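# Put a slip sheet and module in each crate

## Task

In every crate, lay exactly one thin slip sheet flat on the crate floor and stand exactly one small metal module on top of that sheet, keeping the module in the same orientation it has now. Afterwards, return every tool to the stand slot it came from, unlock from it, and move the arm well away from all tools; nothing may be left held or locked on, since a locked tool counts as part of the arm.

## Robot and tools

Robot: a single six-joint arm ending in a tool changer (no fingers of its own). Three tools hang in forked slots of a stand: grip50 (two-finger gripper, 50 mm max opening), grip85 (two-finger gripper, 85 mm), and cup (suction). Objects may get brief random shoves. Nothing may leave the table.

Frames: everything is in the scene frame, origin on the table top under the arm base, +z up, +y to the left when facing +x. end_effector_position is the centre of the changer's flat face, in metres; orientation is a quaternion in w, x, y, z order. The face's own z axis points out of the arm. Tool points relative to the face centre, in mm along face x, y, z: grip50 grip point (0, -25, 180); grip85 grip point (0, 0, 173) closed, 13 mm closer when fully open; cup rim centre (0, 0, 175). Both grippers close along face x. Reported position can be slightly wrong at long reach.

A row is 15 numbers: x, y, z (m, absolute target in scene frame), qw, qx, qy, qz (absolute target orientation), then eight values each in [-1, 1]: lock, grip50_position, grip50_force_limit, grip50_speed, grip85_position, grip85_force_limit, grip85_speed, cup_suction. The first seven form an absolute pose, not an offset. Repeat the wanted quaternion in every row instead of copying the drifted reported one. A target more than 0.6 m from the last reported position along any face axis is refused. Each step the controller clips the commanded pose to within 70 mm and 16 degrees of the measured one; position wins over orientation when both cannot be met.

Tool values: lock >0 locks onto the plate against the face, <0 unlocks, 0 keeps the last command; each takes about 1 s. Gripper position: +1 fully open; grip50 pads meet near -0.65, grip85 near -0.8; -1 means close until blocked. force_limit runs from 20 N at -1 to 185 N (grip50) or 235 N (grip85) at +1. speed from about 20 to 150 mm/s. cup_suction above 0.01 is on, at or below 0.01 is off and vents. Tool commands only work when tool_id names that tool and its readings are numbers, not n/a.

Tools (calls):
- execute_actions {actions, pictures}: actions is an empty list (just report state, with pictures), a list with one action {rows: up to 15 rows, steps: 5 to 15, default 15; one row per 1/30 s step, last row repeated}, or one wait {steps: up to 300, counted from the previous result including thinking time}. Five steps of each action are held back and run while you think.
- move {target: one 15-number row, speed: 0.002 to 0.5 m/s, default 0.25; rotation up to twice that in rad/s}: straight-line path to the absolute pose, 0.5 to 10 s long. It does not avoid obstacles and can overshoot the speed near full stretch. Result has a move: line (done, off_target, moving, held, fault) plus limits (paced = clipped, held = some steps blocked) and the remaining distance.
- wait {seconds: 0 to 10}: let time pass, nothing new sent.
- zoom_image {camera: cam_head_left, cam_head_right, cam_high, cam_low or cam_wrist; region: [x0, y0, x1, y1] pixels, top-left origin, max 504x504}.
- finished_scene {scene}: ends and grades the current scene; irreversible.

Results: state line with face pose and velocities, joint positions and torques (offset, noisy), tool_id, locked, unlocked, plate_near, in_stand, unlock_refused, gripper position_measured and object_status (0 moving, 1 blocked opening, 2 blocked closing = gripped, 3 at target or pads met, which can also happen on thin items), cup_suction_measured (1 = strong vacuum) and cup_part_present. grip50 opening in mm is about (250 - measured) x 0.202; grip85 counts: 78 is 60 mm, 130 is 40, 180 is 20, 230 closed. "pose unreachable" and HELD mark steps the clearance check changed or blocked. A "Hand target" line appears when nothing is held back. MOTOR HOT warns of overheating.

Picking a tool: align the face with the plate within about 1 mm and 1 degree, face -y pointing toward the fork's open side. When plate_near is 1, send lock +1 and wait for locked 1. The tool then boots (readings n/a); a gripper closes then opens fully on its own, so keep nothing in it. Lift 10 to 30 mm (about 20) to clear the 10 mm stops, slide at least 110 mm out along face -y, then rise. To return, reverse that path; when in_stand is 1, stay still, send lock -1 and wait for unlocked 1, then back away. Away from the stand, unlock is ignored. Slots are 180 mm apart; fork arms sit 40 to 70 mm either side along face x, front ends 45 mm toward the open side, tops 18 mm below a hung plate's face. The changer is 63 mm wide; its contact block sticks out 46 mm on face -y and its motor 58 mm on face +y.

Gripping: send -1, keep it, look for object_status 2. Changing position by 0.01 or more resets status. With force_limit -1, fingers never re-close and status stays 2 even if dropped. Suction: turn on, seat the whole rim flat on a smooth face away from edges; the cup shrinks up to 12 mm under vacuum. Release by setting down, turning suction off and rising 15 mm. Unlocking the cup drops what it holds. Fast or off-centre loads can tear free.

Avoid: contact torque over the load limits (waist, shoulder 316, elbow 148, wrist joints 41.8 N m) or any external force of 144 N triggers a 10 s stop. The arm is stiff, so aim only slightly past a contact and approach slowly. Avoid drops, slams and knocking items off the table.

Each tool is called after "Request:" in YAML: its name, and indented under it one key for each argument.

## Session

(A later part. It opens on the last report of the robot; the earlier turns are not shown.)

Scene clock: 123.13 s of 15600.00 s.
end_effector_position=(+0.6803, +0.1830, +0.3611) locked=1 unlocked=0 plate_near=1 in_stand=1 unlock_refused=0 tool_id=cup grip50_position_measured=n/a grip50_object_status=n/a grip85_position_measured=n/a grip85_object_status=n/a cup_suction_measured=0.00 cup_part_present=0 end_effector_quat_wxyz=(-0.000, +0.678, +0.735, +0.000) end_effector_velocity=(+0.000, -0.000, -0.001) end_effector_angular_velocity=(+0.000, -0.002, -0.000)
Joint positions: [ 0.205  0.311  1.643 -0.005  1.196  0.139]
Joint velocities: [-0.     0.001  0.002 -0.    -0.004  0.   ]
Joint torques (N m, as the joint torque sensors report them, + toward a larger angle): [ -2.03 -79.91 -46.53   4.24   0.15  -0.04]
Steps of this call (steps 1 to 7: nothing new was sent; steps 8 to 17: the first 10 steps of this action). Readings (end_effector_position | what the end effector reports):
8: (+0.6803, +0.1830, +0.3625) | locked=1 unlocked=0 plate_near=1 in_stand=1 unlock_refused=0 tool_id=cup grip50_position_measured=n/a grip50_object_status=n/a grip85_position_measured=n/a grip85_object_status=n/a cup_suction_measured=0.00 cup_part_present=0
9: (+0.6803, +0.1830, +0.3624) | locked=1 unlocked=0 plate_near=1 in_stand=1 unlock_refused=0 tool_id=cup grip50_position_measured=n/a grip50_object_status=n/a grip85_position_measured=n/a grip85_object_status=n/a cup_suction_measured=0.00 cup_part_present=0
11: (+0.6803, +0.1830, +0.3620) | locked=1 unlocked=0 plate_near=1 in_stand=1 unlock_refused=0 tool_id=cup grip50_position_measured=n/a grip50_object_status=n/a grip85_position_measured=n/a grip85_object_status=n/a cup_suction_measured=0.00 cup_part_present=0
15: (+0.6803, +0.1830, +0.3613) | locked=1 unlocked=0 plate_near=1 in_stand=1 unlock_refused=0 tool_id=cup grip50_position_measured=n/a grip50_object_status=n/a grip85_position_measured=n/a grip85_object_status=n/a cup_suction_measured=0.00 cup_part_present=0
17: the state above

Request:
execute_actions:
  actions:
    - {"rows": [[0.6803,0.1830,0.3608,0,0.6782,0.7349,0,0,0,0,0,0,0,0,0],[0.6803,0.1830,0.3608,0,0.6782,0.7349,0,0,0,0,0,0,0,0,0],[0.6803,0.1830,0.3608,0,0.6782,0.7349,0,0,0,0,0,0,0,0,0],[0.6803,0.1830,0.3608,0,0.6782,0.7349,0,0,0,0,0,0,0,0,0],[0.6803,0.1830,0.3608,0,0.6782,0.7349,0,-1,0,0,0,0,0,0,0]], "steps": 15}

Request:
execute_actions:
  actions:
    - {"steps": 28}

Scene clock: 123.63 s of 15600.00 s.
end_effector_position=(+0.6803, +0.1830, +0.3607) locked=0 unlocked=0 plate_near=1 in_stand=1 unlock_refused=0 tool_id=none grip50_position_measured=n/a grip50_object_status=n/a grip85_position_measured=n/a grip85_object_status=n/a cup_suction_measured=n/a cup_part_present=n/a end_effector_quat_wxyz=(-0.000, +0.678, +0.735, -0.000) end_effector_velocity=(+0.000, +0.000, -0.000) end_effector_angular_velocity=(-0.000, +0.000, +0.001)
Joint positions: [ 0.205  0.311  1.643 -0.005  1.196  0.139]
Joint velocities: [ 0.  0. -0. -0.  0. -0.]
Joint torques (N m, as the joint torque sensors report them, + toward a larger angle): [ -3.93 -78.85 -46.5    3.91  -0.1   -0.02]
Off your previous action's commanded pose: 0.000 m, 0 deg at its last step (step 5 of this call).
Steps of this call (steps 1 to 5: the last 5 steps of your previous action; steps 6 to 15: the first 10 steps of this action). Readings (end_effector_position | what the end effector reports):
6: (+0.6803, +0.1830, +0.3610) | locked=1 unlocked=0 plate_near=1 in_stand=1 unlock_refused=0 tool_id=cup grip50_position_measured=n/a grip50_object_status=n/a grip85_position_measured=n/a grip85_object_status=n/a cup_suction_measured=0.00 cup_part_present=0
7: (+0.6803, +0.1830, +0.3609) | locked=1 unlocked=0 plate_near=1 in_stand=1 unlock_refused=0 tool_id=cup grip50_position_measured=n/a grip50_object_status=n/a grip85_position_measured=n/a grip85_object_status=n/a cup_suction_measured=0.00 cup_part_present=0
9: (+0.6803, +0.1830, +0.3608) | locked=1 unlocked=0 plate_near=1 in_stand=1 unlock_refused=0 tool_id=cup grip50_position_measured=n/a grip50_object_status=n/a grip85_position_measured=n/a grip85_object_status=n/a cup_suction_measured=0.00 cup_part_present=0
13: (+0.6803, +0.1830, +0.3607) | locked=1 unlocked=0 plate_near=1 in_stand=1 unlock_refused=0 tool_id=cup grip50_position_measured=n/a grip50_object_status=n/a grip85_position_measured=n/a grip85_object_status=n/a cup_suction_measured=0.00 cup_part_present=0
15: the state above

Scene clock: 124.57 s of 15600.00 s.
end_effector_position=(+0.6803, +0.1830, +0.3608) locked=0 unlocked=1 plate_near=1 in_stand=1 unlock_refused=0 tool_id=none grip50_position_measured=n/a grip50_object_status=n/a grip85_position_measured=n/a grip85_object_status=n/a cup_suction_measured=n/a cup_part_present=n/a end_effector_quat_wxyz=(-0.000, +0.678, +0.735, +0.000) end_effector_velocity=(+0.000, -0.000, +0.000) end_effector_angular_velocity=(+0.000, -0.000, -0.000)
Joint positions: [ 0.205  0.311  1.643 -0.005  1.196  0.139]
Joint velocities: [-0. -0. -0.  0. -0.  0.]
Joint torques (N m, as the joint torque sensors report them, + toward a larger angle): [ -3.54 -72.22 -41.99   4.36   0.04  -0.09]
Hand target: +0.680, +0.183, +0.361; -0.000, +0.678, +0.735, +0.000
Off the commanded pose: 0.000 m, 0 deg.
Kept back: nothing.
Steps of this call (steps 1 to 5: the last 5 steps of your previous action; steps 6 to 28: nothing new was sent). Readings (end_effector_position | what the end effector reports):
1: (+0.6803, +0.1830, +0.3607) | locked=0 unlocked=0 plate_near=1 in_stand=1 unlock_refused=0 tool_id=none grip50_position_measured=n/a grip50_object_status=n/a grip85_position_measured=n/a grip85_object_status=n/a cup_suction_measured=n/a cup_part_present=n/a
2: (+0.6803, +0.1830, +0.3607) | locked=0 unlocked=0 plate_near=1 in_stand=1 unlock_refused=0 tool_id=none grip50_position_measured=n/a grip50_object_status=n/a grip85_position_measured=n/a grip85_object_status=n/a cup_suction_measured=n/a cup_part_present=n/a
4: (+0.6803, +0.1830, +0.3607) | locked=0 unlocked=0 plate_near=1 in_stand=1 unlock_refused=0 tool_id=none grip50_position_measured=n/a grip50_object_status=n/a grip85_position_measured=n/a grip85_object_status=n/a cup_suction_measured=n/a cup_part_present=n/a
8: (+0.6803, +0.1830, +0.3607) | locked=0 unlocked=0 plate_near=1 in_stand=1 unlock_refused=0 tool_id=none grip50_position_measured=n/a grip50_object_status=n/a grip85_position_measured=n/a grip85_object_status=n/a cup_suction_measured=n/a cup_part_present=n/a
28: the state above

Request:
move:
  target: [0.6803,0.1830,0.398,0,0.6782,0.7349,0,0,0,0,0,0,0,0,0]
  speed: 0.1

Request:
move:
  target: [0.7086,-0.1757,0.398,0,0.6782,0.7349,0,0,0,0,0,0,0,0,0]
  speed: 0.35

Request:
move:
  target: [0.7086,-0.1757,0.364,0,0.6782,0.7349,0,0,0,0,0,0,0,0,0]
  speed: 0.07

Scene clock: 125.67 s of 15600.00 s.
end_effector_position=(+0.6803, +0.1830, +0.3979) locked=0 unlocked=1 plate_near=0 in_stand=0 unlock_refused=0 tool_id=none grip50_position_measured=n/a grip50_object_status=n/a grip85_position_measured=n/a grip85_object_status=n/a cup_suction_measured=n/a cup_part_present=n/a end_effector_quat_wxyz=(+0.000, +0.678, +0.735, -0.000) end_effector_velocity=(+0.000, -0.000, +0.000) end_effector_angular_velocity=(-0.001, +0.003, -0.001)
Joint positions: [ 0.205  0.291  1.599 -0.005  1.26   0.139]
Joint velocities: [-0.     0.001 -0.001 -0.     0.003  0.   ]
Joint torques (N m, as the joint torque sensors report them, + toward a larger angle): [ -3.76 -71.52 -42.22   4.44  -0.32  -0.03]
Hand target: +0.680, +0.183, +0.398; +0.000, +0.678, +0.735, -0.000
Off the commanded pose: 0.000 m, 0 deg.
Kept back: nothing.
move: done

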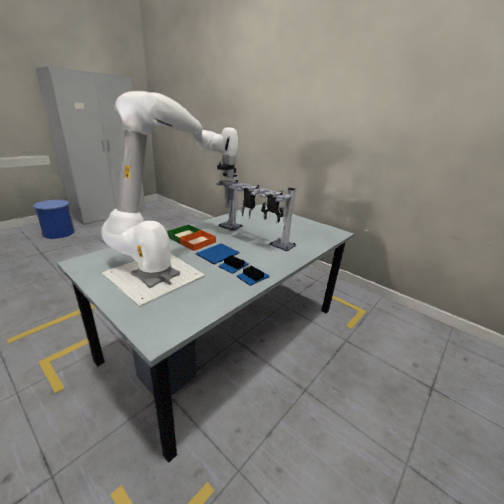

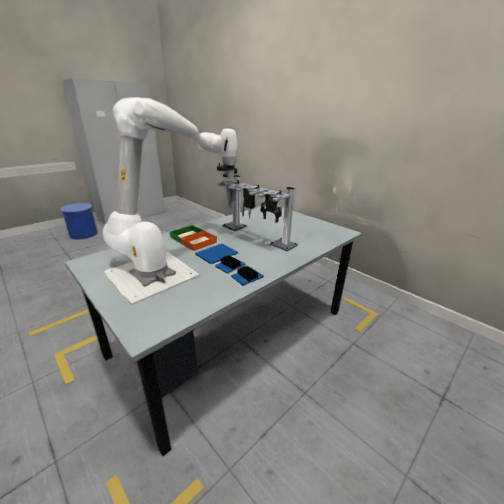

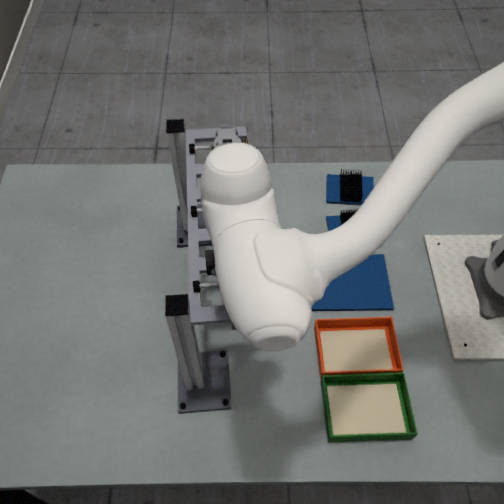

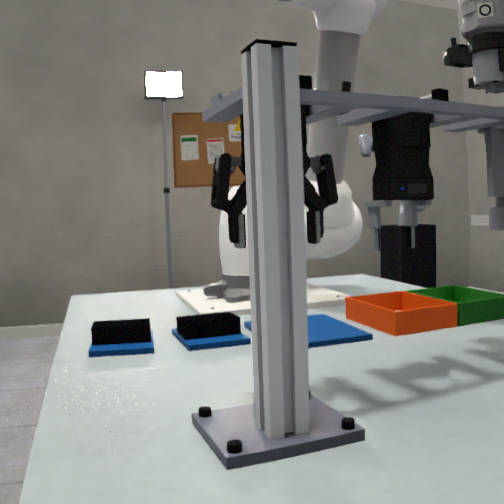

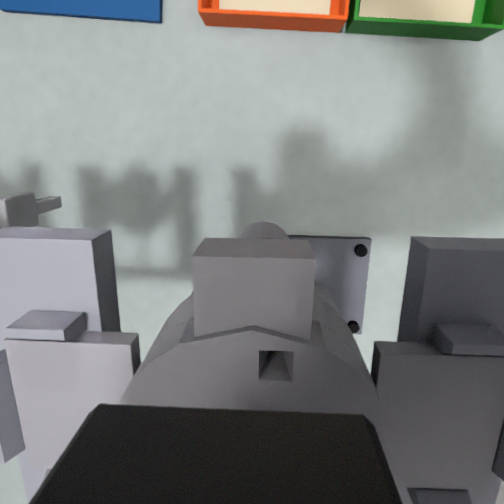

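Scene clock: 127.23 s of 15600.00 s.
end_effector_position=(+0.7080, -0.1760, +0.3980) locked=0 unlocked=1 plate_near=0 in_stand=0 unlock_refused=0 tool_id=none grip50_position_measured=n/a grip50_object_status=n/a grip85_position_measured=n/a grip85_object_status=n/a cup_suction_measured=n/a cup_part_present=n/a end_effector_quat_wxyz=(-0.000, +0.678, +0.735, -0.000) end_effector_velocity=(+0.001, -0.001, -0.001) end_effector_angular_velocity=(+0.000, +0.000, -0.001)
Joint positions: [-0.297  0.326  1.548 -0.009  1.273 -0.362]
Joint velocities: [-0.002  0.002 -0.001  0.    -0.    -0.001]
Joint torques (N m, as the joint torque sensors report them, + toward a larger angle): [ -2.58 -75.03 -43.22   4.42  -0.03   0.07]
Hand target: +0.708, -0.176, +0.398; -0.000, +0.678, +0.735, -0.000
Off the commanded pose: 0.001 m, 0 deg.
Kept back: nothing.
move: done

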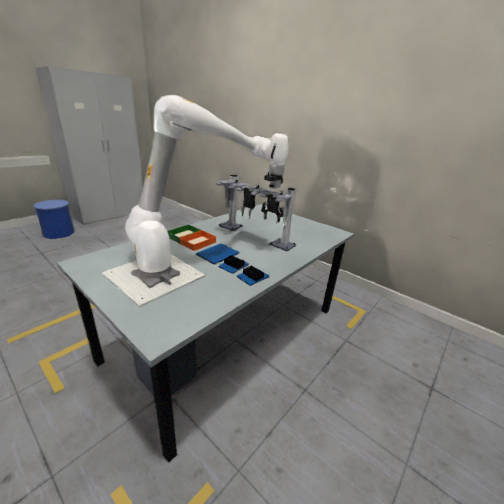

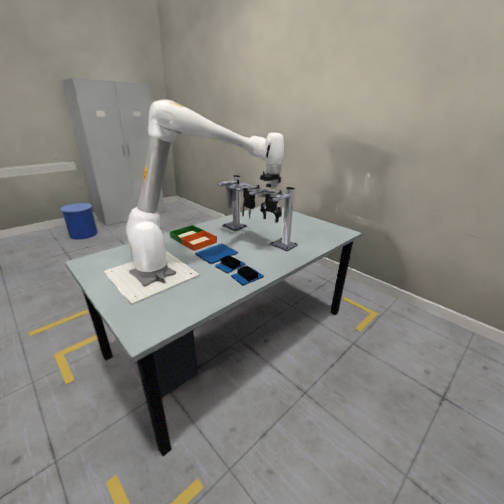

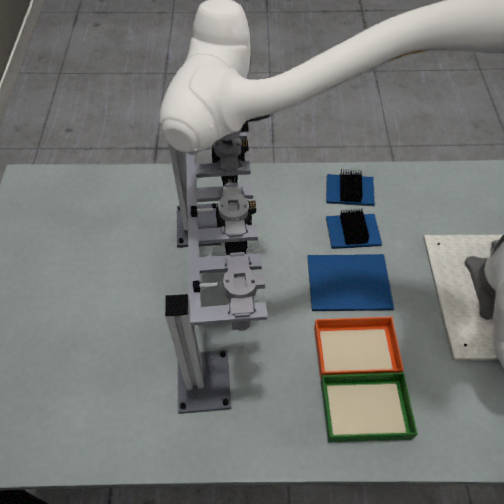

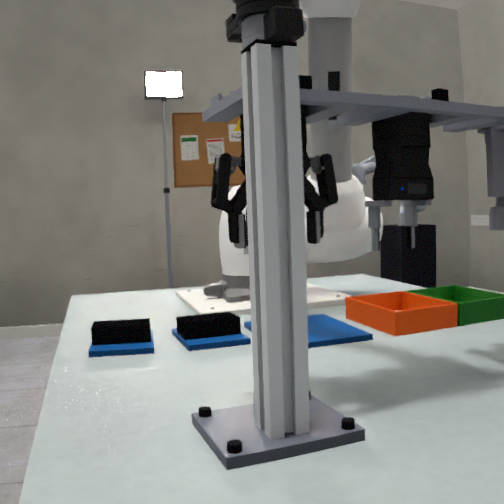

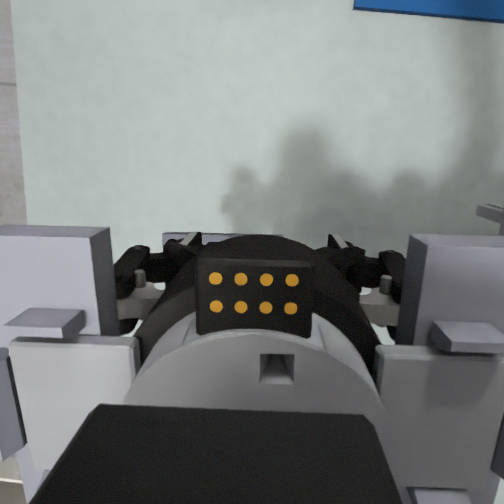

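Scene clock: 128.07 s of 15600.00 s.
end_effector_position=(+0.7086, -0.1757, +0.3641) locked=0 unlocked=1 plate_near=0 in_stand=1 unlock_refused=0 tool_id=none grip50_position_measured=n/a grip50_object_status=n/a grip85_position_measured=n/a grip85_object_status=n/a cup_suction_measured=n/a cup_part_present=n/a end_effector_quat_wxyz=(-0.000, +0.678, +0.735, +0.000) end_effector_velocity=(+0.000, -0.000, -0.002) end_effector_angular_velocity=(+0.000, +0.002, -0.000)
Joint positions: [-0.297  0.344  1.587 -0.009  1.215 -0.362]
Joint velocities: [-0.     0.002  0.001 -0.    -0.001 -0.   ]
Joint torques (N m, as the joint torque sensors report them, + toward a larger angle): [ -3.02 -76.45 -41.76   4.39   0.09  -0.04]
Hand target: +0.709, -0.176, +0.364; -0.000, +0.678, +0.735, +0.000
Off the commanded pose: 0.000 m, 0 deg.
Kept back: nothing.
move: done

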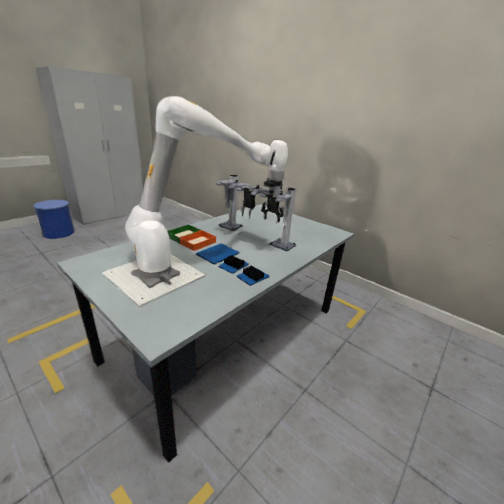

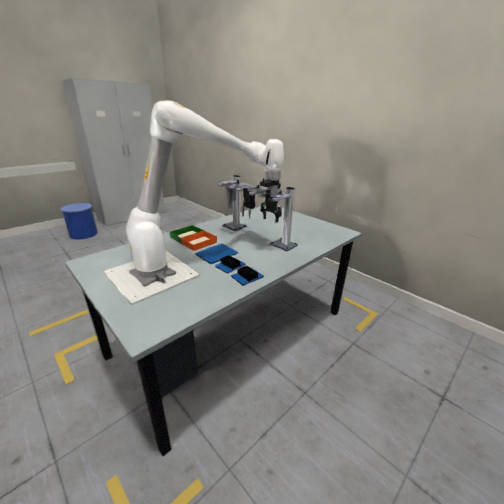

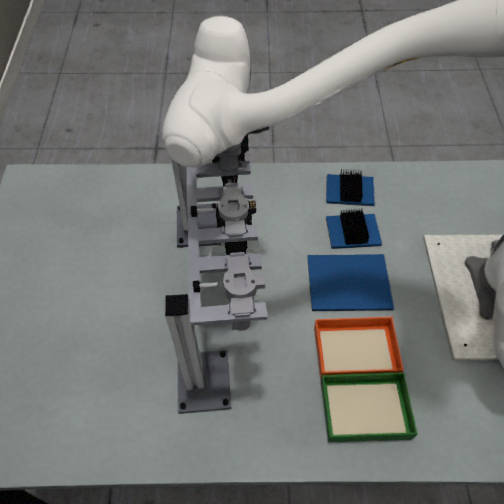

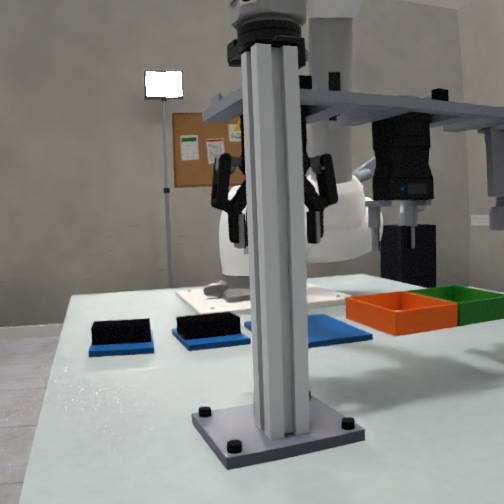

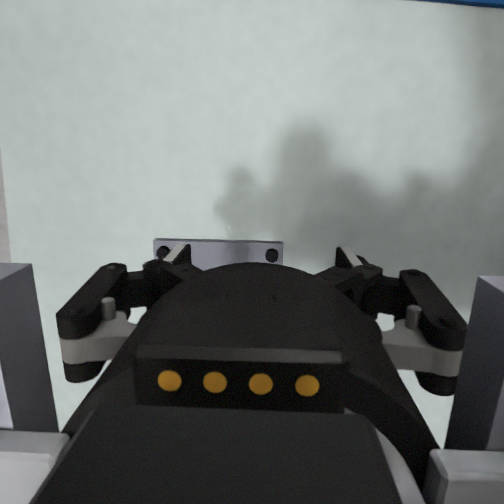

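Request:
execute_actions:
  actions:
    - {"rows": [[0.7086,-0.1757,0.3632,0,0.6782,0.7349,0,0,0,0,0,0,0,0,0],[0.7086,-0.1757,0.3626,0,0.6782,0.7349,0,0,0,0,0,0,0,0,0],[0.7086,-0.1757,0.3621,0,0.6782,0.7349,0,0,0,0,0,0,0,0,0],[0.7086,-0.1757,0.3621,0,0.6782,0.7349,0,0,0,0,0,0,0,0,0],[0.7086,-0.1757,0.3617,0,0.6782,0.7349,0,0,0,0,0,0,0,0,0],[0.7086,-0.1757,0.3617,0,0.6782,0.7349,0,0,0,0,0,0,0,0,0],[0.7086,-0.1757,0.3613,0,0.6782,0.7349,0,0,0,0,0,0,0,0,0],[0.7086,-0.1757,0.3613,0,0.6782,0.7349,0,0,0,0,0,0,0,0,0],[0.7086,-0.1757,0.3609,0,0.6782,0.7349,0,0,0,0,0,0,0,0,0]], "steps": 15}

Request:
execute_actions:
  actions:
    - {"rows": [[0.7086,-0.1757,0.3609,0,0.6782,0.7349,0,0,0,0,0,0,0,0,0]], "steps": 8}

Scene clock: 128.77 s of 15600.00 s.
end_effector_position=(+0.7086, -0.1757, +0.3613) locked=0 unlocked=1 plate_near=0 in_stand=1 unlock_refused=0 tool_id=none grip50_position_measured=n/a grip50_object_status=n/a grip85_position_measured=n/a grip85_object_status=n/a cup_suction_measured=n/a cup_part_present=n/a end_effector_quat_wxyz=(-0.000, +0.678, +0.735, +0.000) end_effector_velocity=(+0.000, +0.000, -0.007) end_effector_angular_velocity=(+0.000, +0.001, -0.000)
Joint positions: [-0.297  0.346  1.59  -0.009  1.211 -0.361]
Joint velocities: [-0.     0.004  0.007  0.    -0.01   0.   ]
Joint torques (N m, as the joint torque sensors report them, + toward a larger angle): [ -2.69 -75.99 -41.94   4.28  -0.15  -0.02]
Steps of this call (steps 1 to 11: nothing new was sent; steps 12 to 21: the first 10 steps of this action). Readings (end_effector_position | what the end effector reports):
12: (+0.7086, -0.1757, +0.3640) | locked=0 unlocked=1 plate_near=0 in_stand=1 unlock_refused=0 tool_id=none grip50_position_measured=n/a grip50_object_status=n/a grip85_position_measured=n/a grip85_object_status=n/a cup_suction_measured=n/a cup_part_present=n/a
13: (+0.7086, -0.1757, +0.3637) | locked=0 unlocked=1 plate_near=0 in_stand=1 unlock_refused=0 tool_id=none grip50_position_measured=n/a grip50_object_status=n/a grip85_position_measured=n/a grip85_object_status=n/a cup_suction_measured=n/a cup_part_present=n/a
15: (+0.7086, -0.1757, +0.3629) | locked=0 unlocked=1 plate_near=0 in_stand=1 unlock_refused=0 tool_id=none grip50_position_measured=n/a grip50_object_status=n/a grip85_position_measured=n/a grip85_object_status=n/a cup_suction_measured=n/a cup_part_present=n/a
19: (+0.7086, -0.1757, +0.3618) | locked=0 unlocked=1 plate_near=0 in_stand=1 unlock_refused=0 tool_id=none grip50_position_measured=n/a grip50_object_status=n/a grip85_position_measured=n/a grip85_object_status=n/a cup_suction_measured=n/a cup_part_present=n/a
21: the state above

Scene clock: 129.03 s of 15600.00 s.
end_effector_position=(+0.7086, -0.1757, +0.3609) locked=0 unlocked=1 plate_near=1 in_stand=1 unlock_refused=0 tool_id=none grip50_position_measured=n/a grip50_object_status=n/a grip85_position_measured=n/a grip85_object_status=n/a cup_suction_measured=n/a cup_part_present=n/a end_effector_quat_wxyz=(-0.000, +0.678, +0.735, +0.000) end_effector_velocity=(+0.000, +0.000, -0.001) end_effector_angular_velocity=(+0.001, +0.001, -0.000)
Joint positions: [-0.297  0.346  1.591 -0.009  1.21  -0.361]
Joint velocities: [ 0.     0.001  0.     0.    -0.     0.   ]
Joint torques (N m, as the joint torque sensors report them, + toward a larger angle): [ -3.36 -76.47 -42.26   4.36  -0.05  -0.02]
Off your previous action's commanded pose: 0.000 m, 0 deg at its last step (step 5 of this call).
Steps of this call (steps 1 to 5: the last 5 steps of your previous action; steps 6 to 8: the first 3 steps of this action). Readings (end_effector_position | what the end effector reports):
6: (+0.7086, -0.1757, +0.3609) | locked=0 unlocked=1 plate_near=1 in_stand=1 unlock_refused=0 tool_id=none grip50_position_measured=n/a grip50_object_status=n/a grip85_position_measured=n/a grip85_object_status=n/a cup_suction_measured=n/a cup_part_present=n/a
7: (+0.7086, -0.1757, +0.3609) | locked=0 unlocked=1 plate_near=1 in_stand=1 unlock_refused=0 tool_id=none grip50_position_measured=n/a grip50_object_status=n/a grip85_position_measured=n/a grip85_object_status=n/a cup_suction_measured=n/a cup_part_present=n/a
8: the state above

Request:
execute_actions:
  actions:
    - {"rows": [[0.7086,-0.1757,0.3609,0,0.6782,0.7349,0,1,0,0,0,1,-0.2,0,0]], "steps": 15}

Request:
execute_actions:
  actions:
    - {"steps": 22}

Scene clock: 129.53 s of 15600.00 s.
end_effector_position=(+0.7086, -0.1757, +0.3609) locked=0 unlocked=0 plate_near=1 in_stand=1 unlock_refused=0 tool_id=none grip50_position_measured=n/a grip50_object_status=n/a grip85_position_measured=n/a grip85_object_status=n/a cup_suction_measured=n/a cup_part_present=n/a end_effector_quat_wxyz=(-0.000, +0.678, +0.735, +0.000) end_effector_velocity=(-0.000, +0.000, +0.001) end_effector_angular_velocity=(+0.000, +0.000, +0.000)
Joint positions: [-0.297  0.346  1.591 -0.009  1.21  -0.361]
Joint velocities: [-0.    -0.001 -0.     0.     0.002 -0.   ]
Joint torques (N m, as the joint torque sensors report them, + toward a larger angle): [ -2.66 -76.46 -42.06   4.34   0.09   0.01]
Off your previous action's commanded pose: 0.000 m, 0 deg at its last step (step 5 of this call).
Steps of this call (steps 1 to 5: the last 5 steps of your previous action; steps 6 to 15: the first 10 steps of this action). Readings (end_effector_position | what the end effector reports):
6: (+0.7086, -0.1757, +0.3609) | locked=0 unlocked=0 plate_near=1 in_stand=1 unlock_refused=0 tool_id=none grip50_position_measured=n/a grip50_object_status=n/a grip85_position_measured=n/a grip85_object_status=n/a cup_suction_measured=n/a cup_part_present=n/a
7: (+0.7086, -0.1757, +0.3609) | locked=0 unlocked=0 plate_near=1 in_stand=1 unlock_refused=0 tool_id=none grip50_position_measured=n/a grip50_object_status=n/a grip85_position_measured=n/a grip85_object_status=n/a cup_suction_measured=n/a cup_part_present=n/a
9: (+0.7086, -0.1757, +0.3609) | locked=0 unlocked=0 plate_near=1 in_stand=1 unlock_refused=0 tool_id=none grip50_position_measured=n/a grip50_object_status=n/a grip85_position_measured=n/a grip85_object_status=n/a cup_suction_measured=n/a cup_part_present=n/a
13: (+0.7086, -0.1757, +0.3609) | locked=0 unlocked=0 plate_near=1 in_stand=1 unlock_refused=0 tool_id=none grip50_position_measured=n/a grip50_object_status=n/a grip85_position_measured=n/a grip85_object_status=n/a cup_suction_measured=n/a cup_part_present=n/a
15: the state above

Scene clock: 130.27 s of 15600.00 s.
end_effector_position=(+0.7086, -0.1757, +0.3609) locked=1 unlocked=0 plate_near=1 in_stand=1 unlock_refused=0 tool_id=grip85 grip50_position_measured=n/a grip50_object_status=n/a grip85_position_measured=n/a grip85_object_status=n/a cup_suction_measured=n/a cup_part_present=n/a end_effector_quat_wxyz=(+0.000, +0.678, +0.735, +0.000) end_effector_velocity=(+0.000, -0.000, +0.001) end_effector_angular_velocity=(-0.001, -0.002, -0.000)
Joint positions: [-0.297  0.346  1.591 -0.009  1.21  -0.361]
Joint velocities: [-0.    -0.001 -0.    -0.    -0.001  0.   ]
Joint torques (N m, as the joint torque sensors report them, + toward a larger angle): [ -2.75 -86.61 -49.1    4.36   0.    -0.04]
Hand target: +0.709, -0.176, +0.361; -0.000, +0.678, +0.735, +0.000
Off the commanded pose: 0.000 m, 0 deg.
Kept back: nothing.
Steps of this call (steps 1 to 5: the last 5 steps of your previous action; steps 6 to 22: nothing new was sent). Readings (end_effector_position | what the end effector reports):
1: (+0.7086, -0.1757, +0.3609) | locked=0 unlocked=0 plate_near=1 in_stand=1 unlock_refused=0 tool_id=none grip50_position_measured=n/a grip50_object_status=n/a grip85_position_measured=n/a grip85_object_status=n/a cup_suction_measured=n/a cup_part_present=n/a
2: (+0.7086, -0.1757, +0.3609) | locked=0 unlocked=0 plate_near=1 in_stand=1 unlock_refused=0 tool_id=none grip50_position_measured=n/a grip50_object_status=n/a grip85_position_measured=n/a grip85_object_status=n/a cup_suction_measured=n/a cup_part_present=n/a
4: (+0.7086, -0.1757, +0.3609) | locked=0 unlocked=0 plate_near=1 in_stand=1 unlock_refused=0 tool_id=none grip50_position_measured=n/a grip50_object_status=n/a grip85_position_measured=n/a grip85_object_status=n/a cup_suction_measured=n/a cup_part_present=n/a
8: (+0.7086, -0.1757, +0.3608) | locked=0 unlocked=0 plate_near=1 in_stand=1 unlock_refused=0 tool_id=none grip50_position_measured=n/a grip50_object_status=n/a grip85_position_measured=n/a grip85_object_status=n/a cup_suction_measured=n/a cup_part_present=n/a
22: the state above

Request:
move:
  target: [0.7086,-0.1757,0.3808,0,0.6782,0.7349,0,0,0,0,0,1,-0.2,0,0]
  speed: 0.06

Request:
move:
  target: [0.5840,-0.1857,0.3808,0,0.6782,0.7349,0,0,0,0,0,1,-0.2,0,0]
  speed: 0.15

Scene clock: 131.27 s of 15600.00 s.
end_effector_position=(+0.7086, -0.1757, +0.3807) locked=1 unlocked=0 plate_near=1 in_stand=0 unlock_refused=0 tool_id=grip85 grip50_position_measured=n/a grip50_object_status=n/a grip85_position_measured=n/a grip85_object_status=n/a cup_suction_measured=n/a cup_part_present=n/a end_effector_quat_wxyz=(+0.000, +0.678, +0.735, -0.000) end_effector_velocity=(+0.000, -0.000, +0.001) end_effector_angular_velocity=(+0.000, +0.000, +0.000)
Joint positions: [-0.297  0.335  1.568 -0.009  1.244 -0.361]
Joint velocities: [-0.     0.    -0.001 -0.     0.001 -0.   ]
Joint torques (N m, as the joint torque sensors report them, + toward a larger angle): [ -3.3  -85.67 -49.05   4.35   0.16  -0.06]
Hand target: +0.709, -0.176, +0.381; +0.000, +0.678, +0.735, -0.000
Off the commanded pose: 0.000 m, 0 deg.
Kept back: nothing.
move: done

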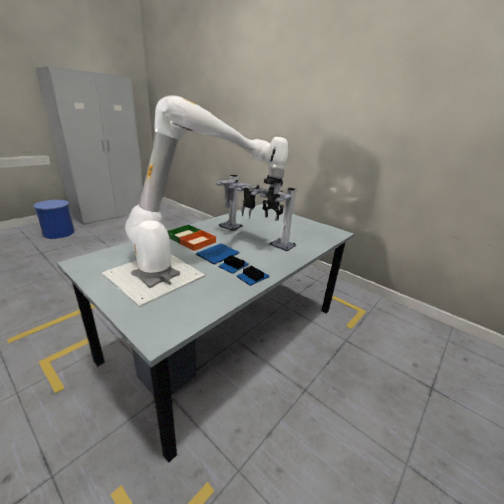

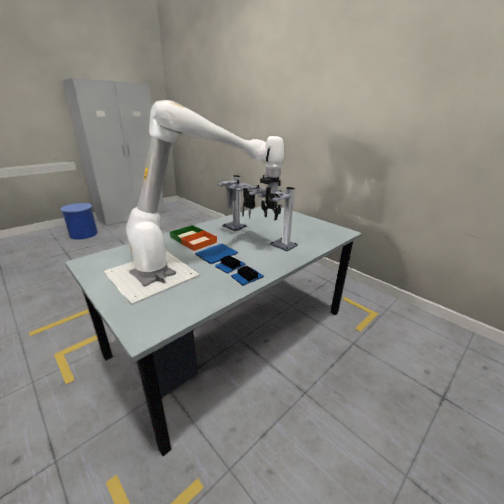

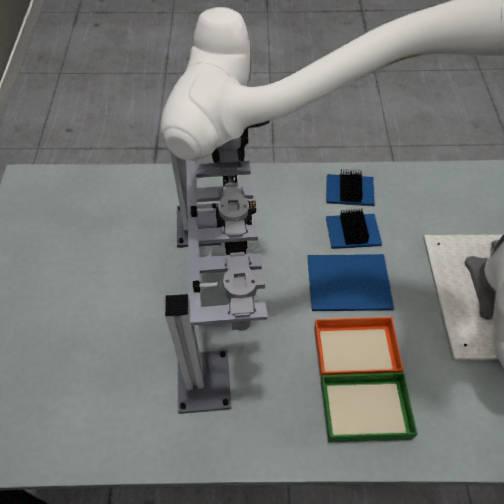

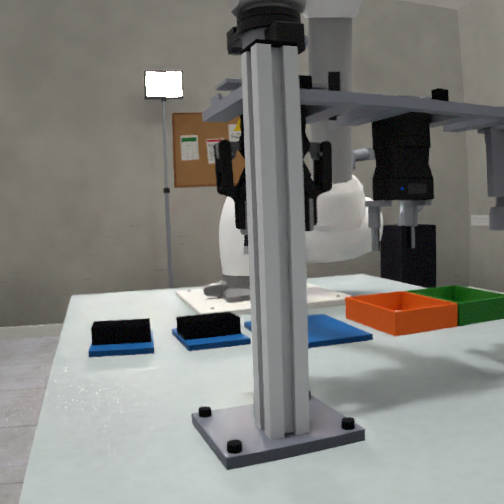

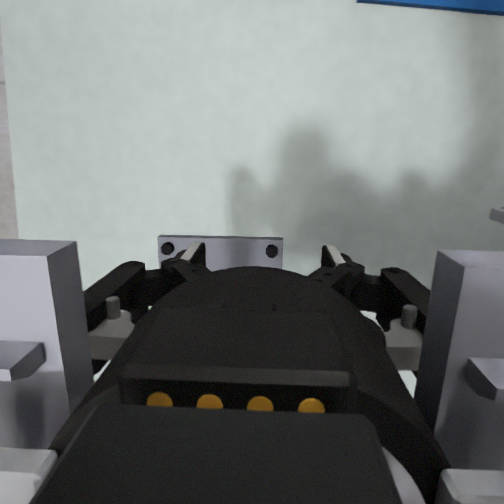

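Scene clock: 132.50 s of 15600.00 s.
end_effector_position=(+0.5840, -0.1856, +0.3810) locked=1 unlocked=0 plate_near=1 in_stand=0 unlock_refused=0 tool_id=grip85 grip50_position_measured=n/a grip50_object_status=n/a grip85_position_measured=n/a grip85_object_status=n/a cup_suction_measured=n/a cup_part_present=n/a end_effector_quat_wxyz=(-0.000, +0.678, +0.735, -0.000) end_effector_velocity=(-0.001, -0.000, +0.001) end_effector_angular_velocity=(-0.000, -0.002, -0.001)
Joint positions: [-0.369  0.155  1.797 -0.009  1.194 -0.433]
Joint velocities: [-0.001 -0.003  0.002  0.    -0.001 -0.001]
Joint torques (N m, as the joint torque sensors report them, + toward a larger angle): [ -3.26 -65.05 -48.08   4.3    0.03  -0.02]
Hand target: +0.584, -0.186, +0.381; -0.000, +0.678, +0.735, -0.000
Off the commanded pose: 0.000 m, 0 deg.
Kept back: nothing.
move: done

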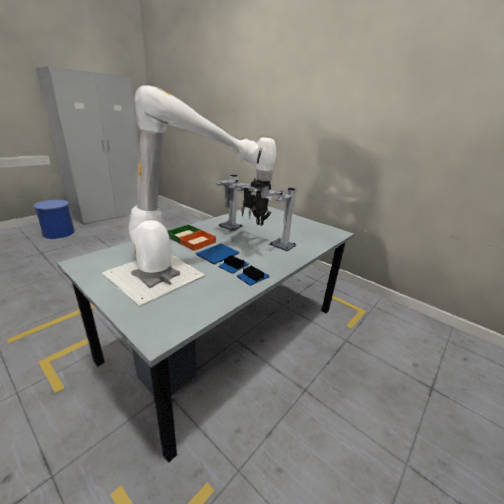

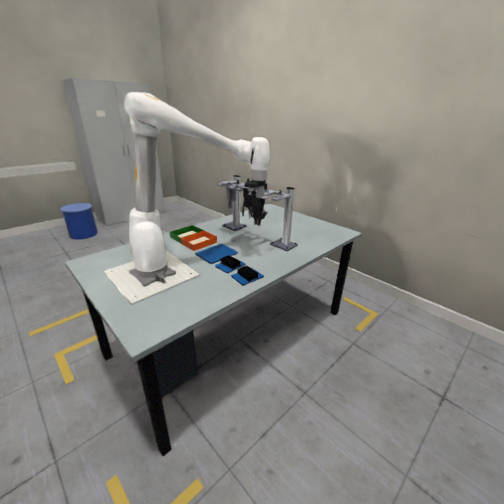

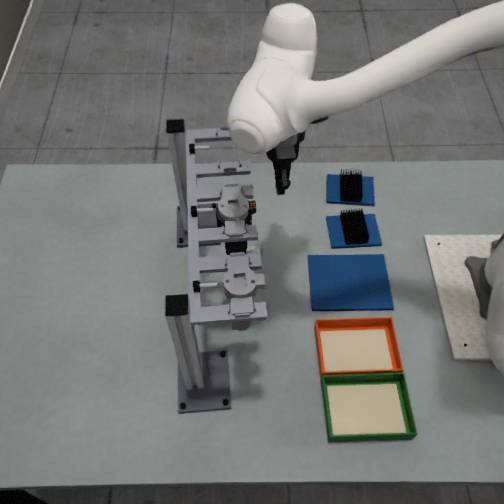

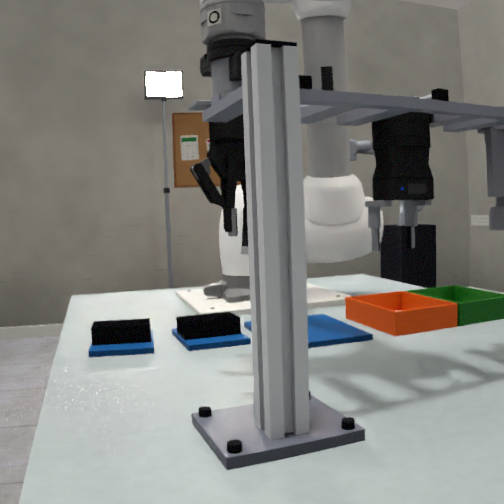

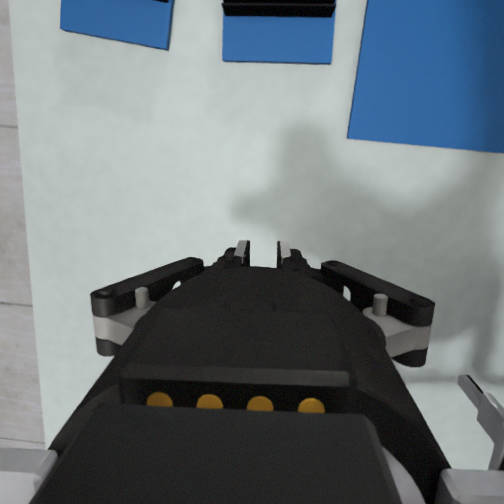

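Request:
move:
  target: [0.3708,-0.1881,0.29,0,-0.0436,0.9990,0,0,0,0,0,1,-0.2,0.5,0]
  speed: 0.35

Scene clock: 135.70 s of 15600.00 s.
end_effector_position=(+0.3707, -0.1879, +0.2903) locked=1 unlocked=0 plate_near=1 in_stand=0 unlock_refused=0 tool_id=grip85 grip50_position_measured=n/a grip50_object_status=n/a grip85_position_measured=3 grip85_object_status=3 cup_suction_measured=n/a cup_part_present=n/a end_effector_quat_wxyz=(-0.000, -0.044, +0.999, +0.000) end_effector_velocity=(-0.000, -0.000, -0.000) end_effector_angular_velocity=(+0.001, -0.001, +0.004)
Joint positions: [-0.554 -0.088  2.23  -0.011  1.002 -2.194]
Joint velocities: [-0.001 -0.001  0.001  0.002 -0.    -0.006]
Joint torques (N m, as the joint torque sensors report them, + toward a larger angle): [ -2.73 -32.7  -44.06   3.96   0.05   0.02]
Hand target: +0.371, -0.188, +0.290; -0.000, -0.044, +0.999, +0.000
Off the commanded pose: 0.000 m, 0 deg.
Kept back: nothing.
move: done

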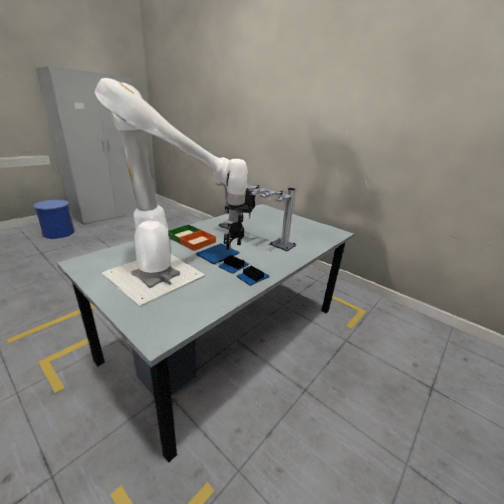

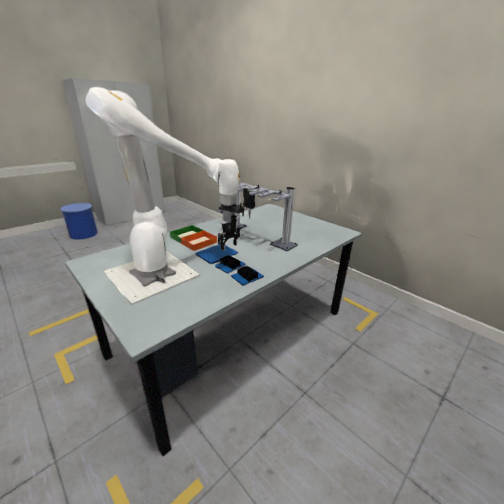

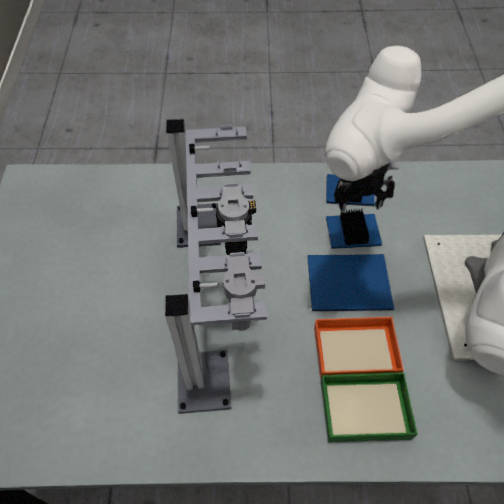

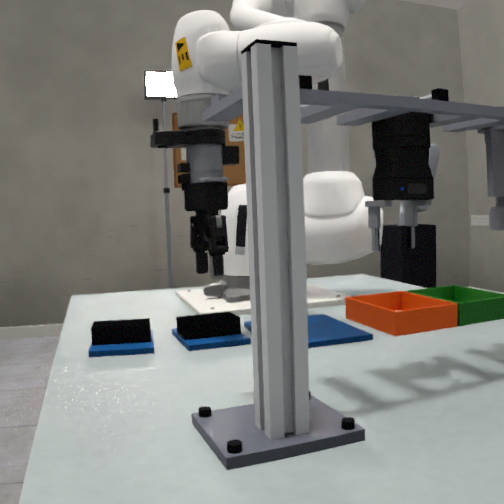

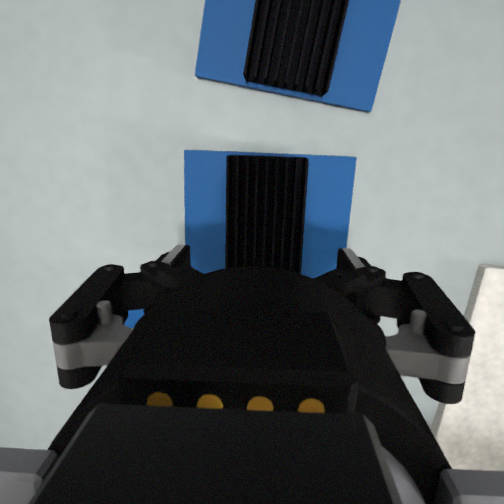

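Request:
move:
  target: [0.3704,-0.1880,0.2017,0,-0.0436,0.9990,0,0,0,0,0,1,-0.2,0.5,0]
  speed: 0.15

Scene clock: 138.53 s of 15600.00 s.
end_effector_position=(+0.3703, -0.1879, +0.2018) locked=1 unlocked=0 plate_near=1 in_stand=0 unlock_refused=0 tool_id=grip85 grip50_position_measured=n/a grip50_object_status=n/a grip85_position_measured=3 grip85_object_status=3 cup_suction_measured=n/a cup_part_present=n/a end_effector_quat_wxyz=(+0.000, -0.044, +0.999, +0.000) end_effector_velocity=(+0.000, +0.000, -0.000) end_effector_angular_velocity=(-0.001, -0.001, +0.000)
Joint positions: [-0.557  0.028  2.322 -0.013  0.794 -2.194]
Joint velocities: [ 0.     0.     0.001 -0.    -0.003 -0.   ]
Joint torques (N m, as the joint torque sensors report them, + toward a larger angle): [ -2.52 -40.92 -37.48   3.38   0.29   0.07]
Hand target: +0.370, -0.188, +0.202; +0.000, -0.044, +0.999, +0.000
Off the commanded pose: 0.000 m, 0 deg.
Kept back: nothing.
move: done

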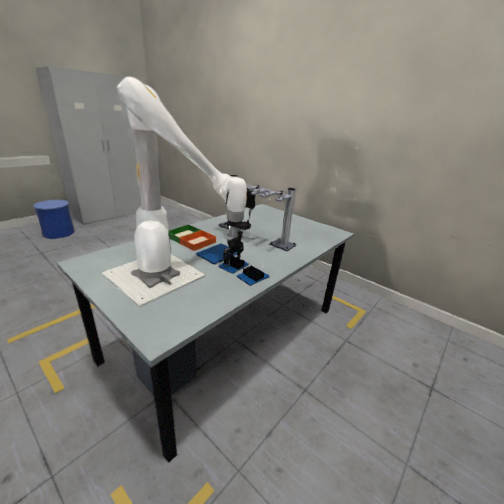

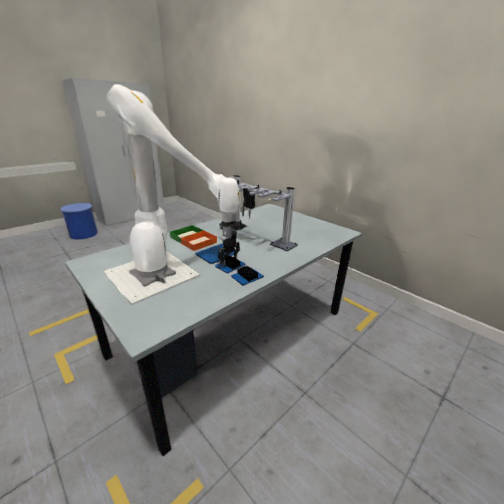

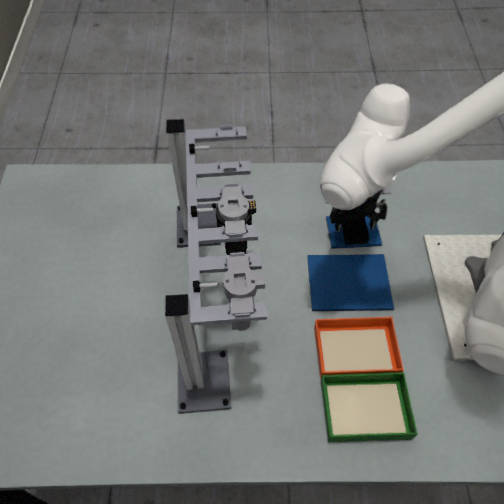

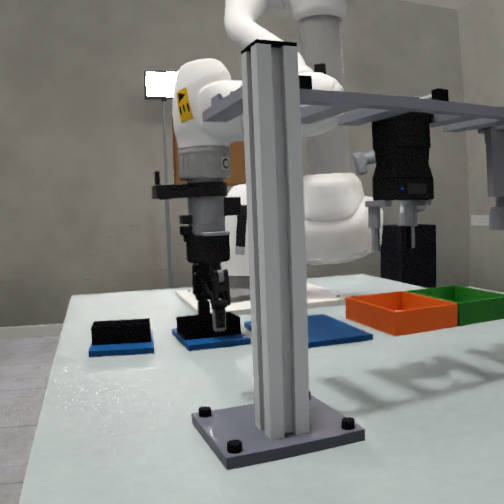

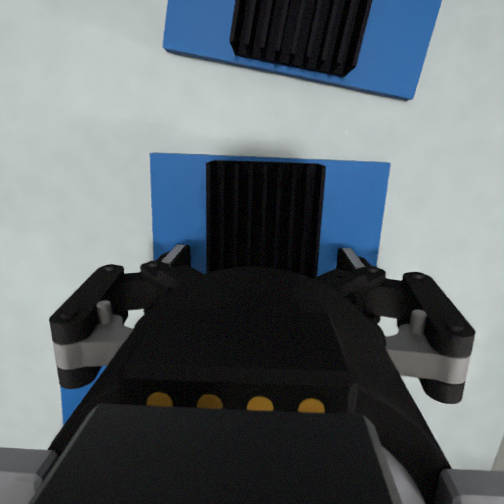

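Grip.

Request:
move:
  target: [0.3704,-0.1880,0.2017,0,-0.0436,0.9990,0,0,0,0,0,-1,-0.2,0.2,0]
  speed: 0.05

Scene clock: 139.47 s of 15600.00 s.
end_effector_position=(+0.3704, -0.1880, +0.2018) locked=1 unlocked=0 plate_near=1 in_stand=0 unlock_refused=0 tool_id=grip85 grip50_position_measured=n/a grip50_object_status=n/a grip85_position_measured=80 grip85_object_status=2 cup_suction_measured=n/a cup_part_present=n/a end_effector_quat_wxyz=(+0.000, -0.044, +0.999, -0.000) end_effector_velocity=(-0.001, +0.000, -0.001) end_effector_angular_velocity=(+0.001, +0.002, -0.000)
Joint positions: [-0.557  0.029  2.322 -0.013  0.794 -2.193]
Joint velocities: [-0.     0.001  0.001  0.     0.001 -0.   ]
Joint torques (N m, as the joint torque sensors report them, + toward a larger angle): [ -5.3  -24.12 -24.74   2.44  -1.44   0.13]
Hand target: +0.370, -0.188, +0.202; +0.000, -0.044, +0.999, +0.000
Off the commanded pose: 0.000 m, 0 deg.
Kept back: nothing.
move: done

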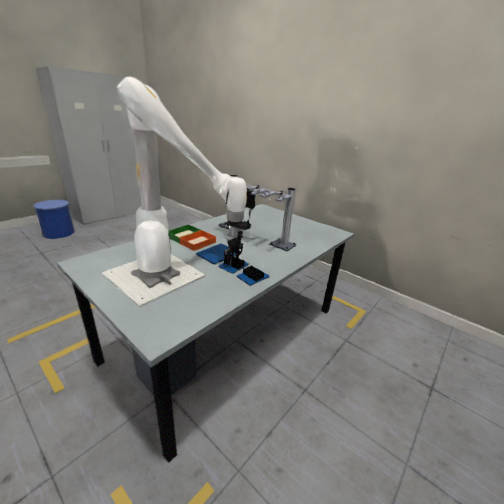

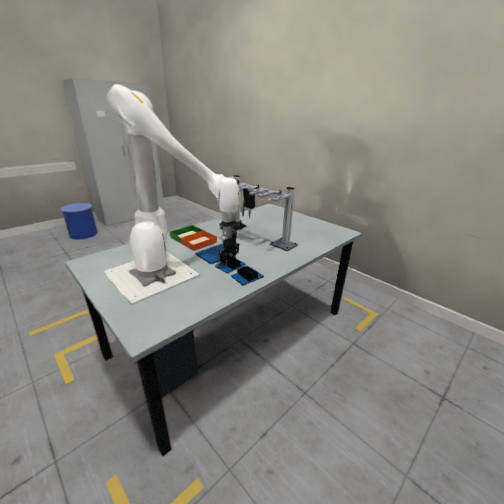

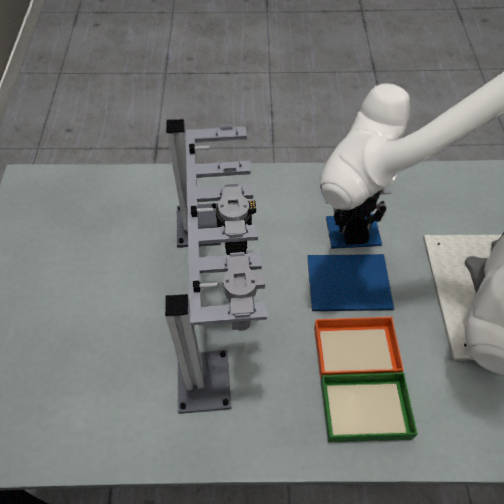

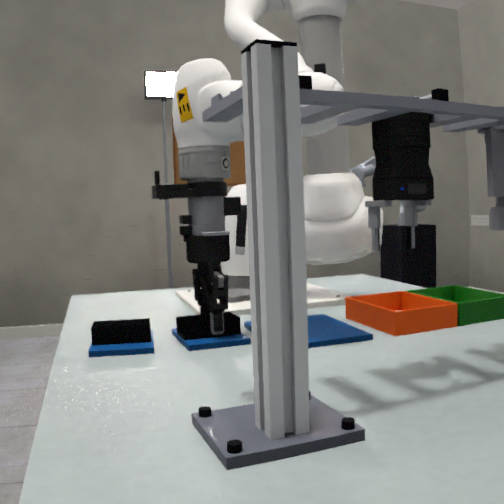

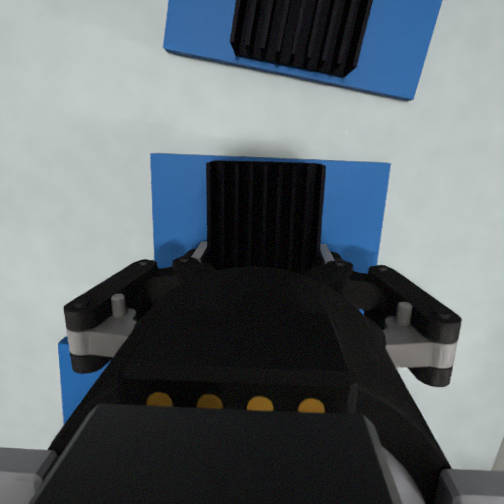

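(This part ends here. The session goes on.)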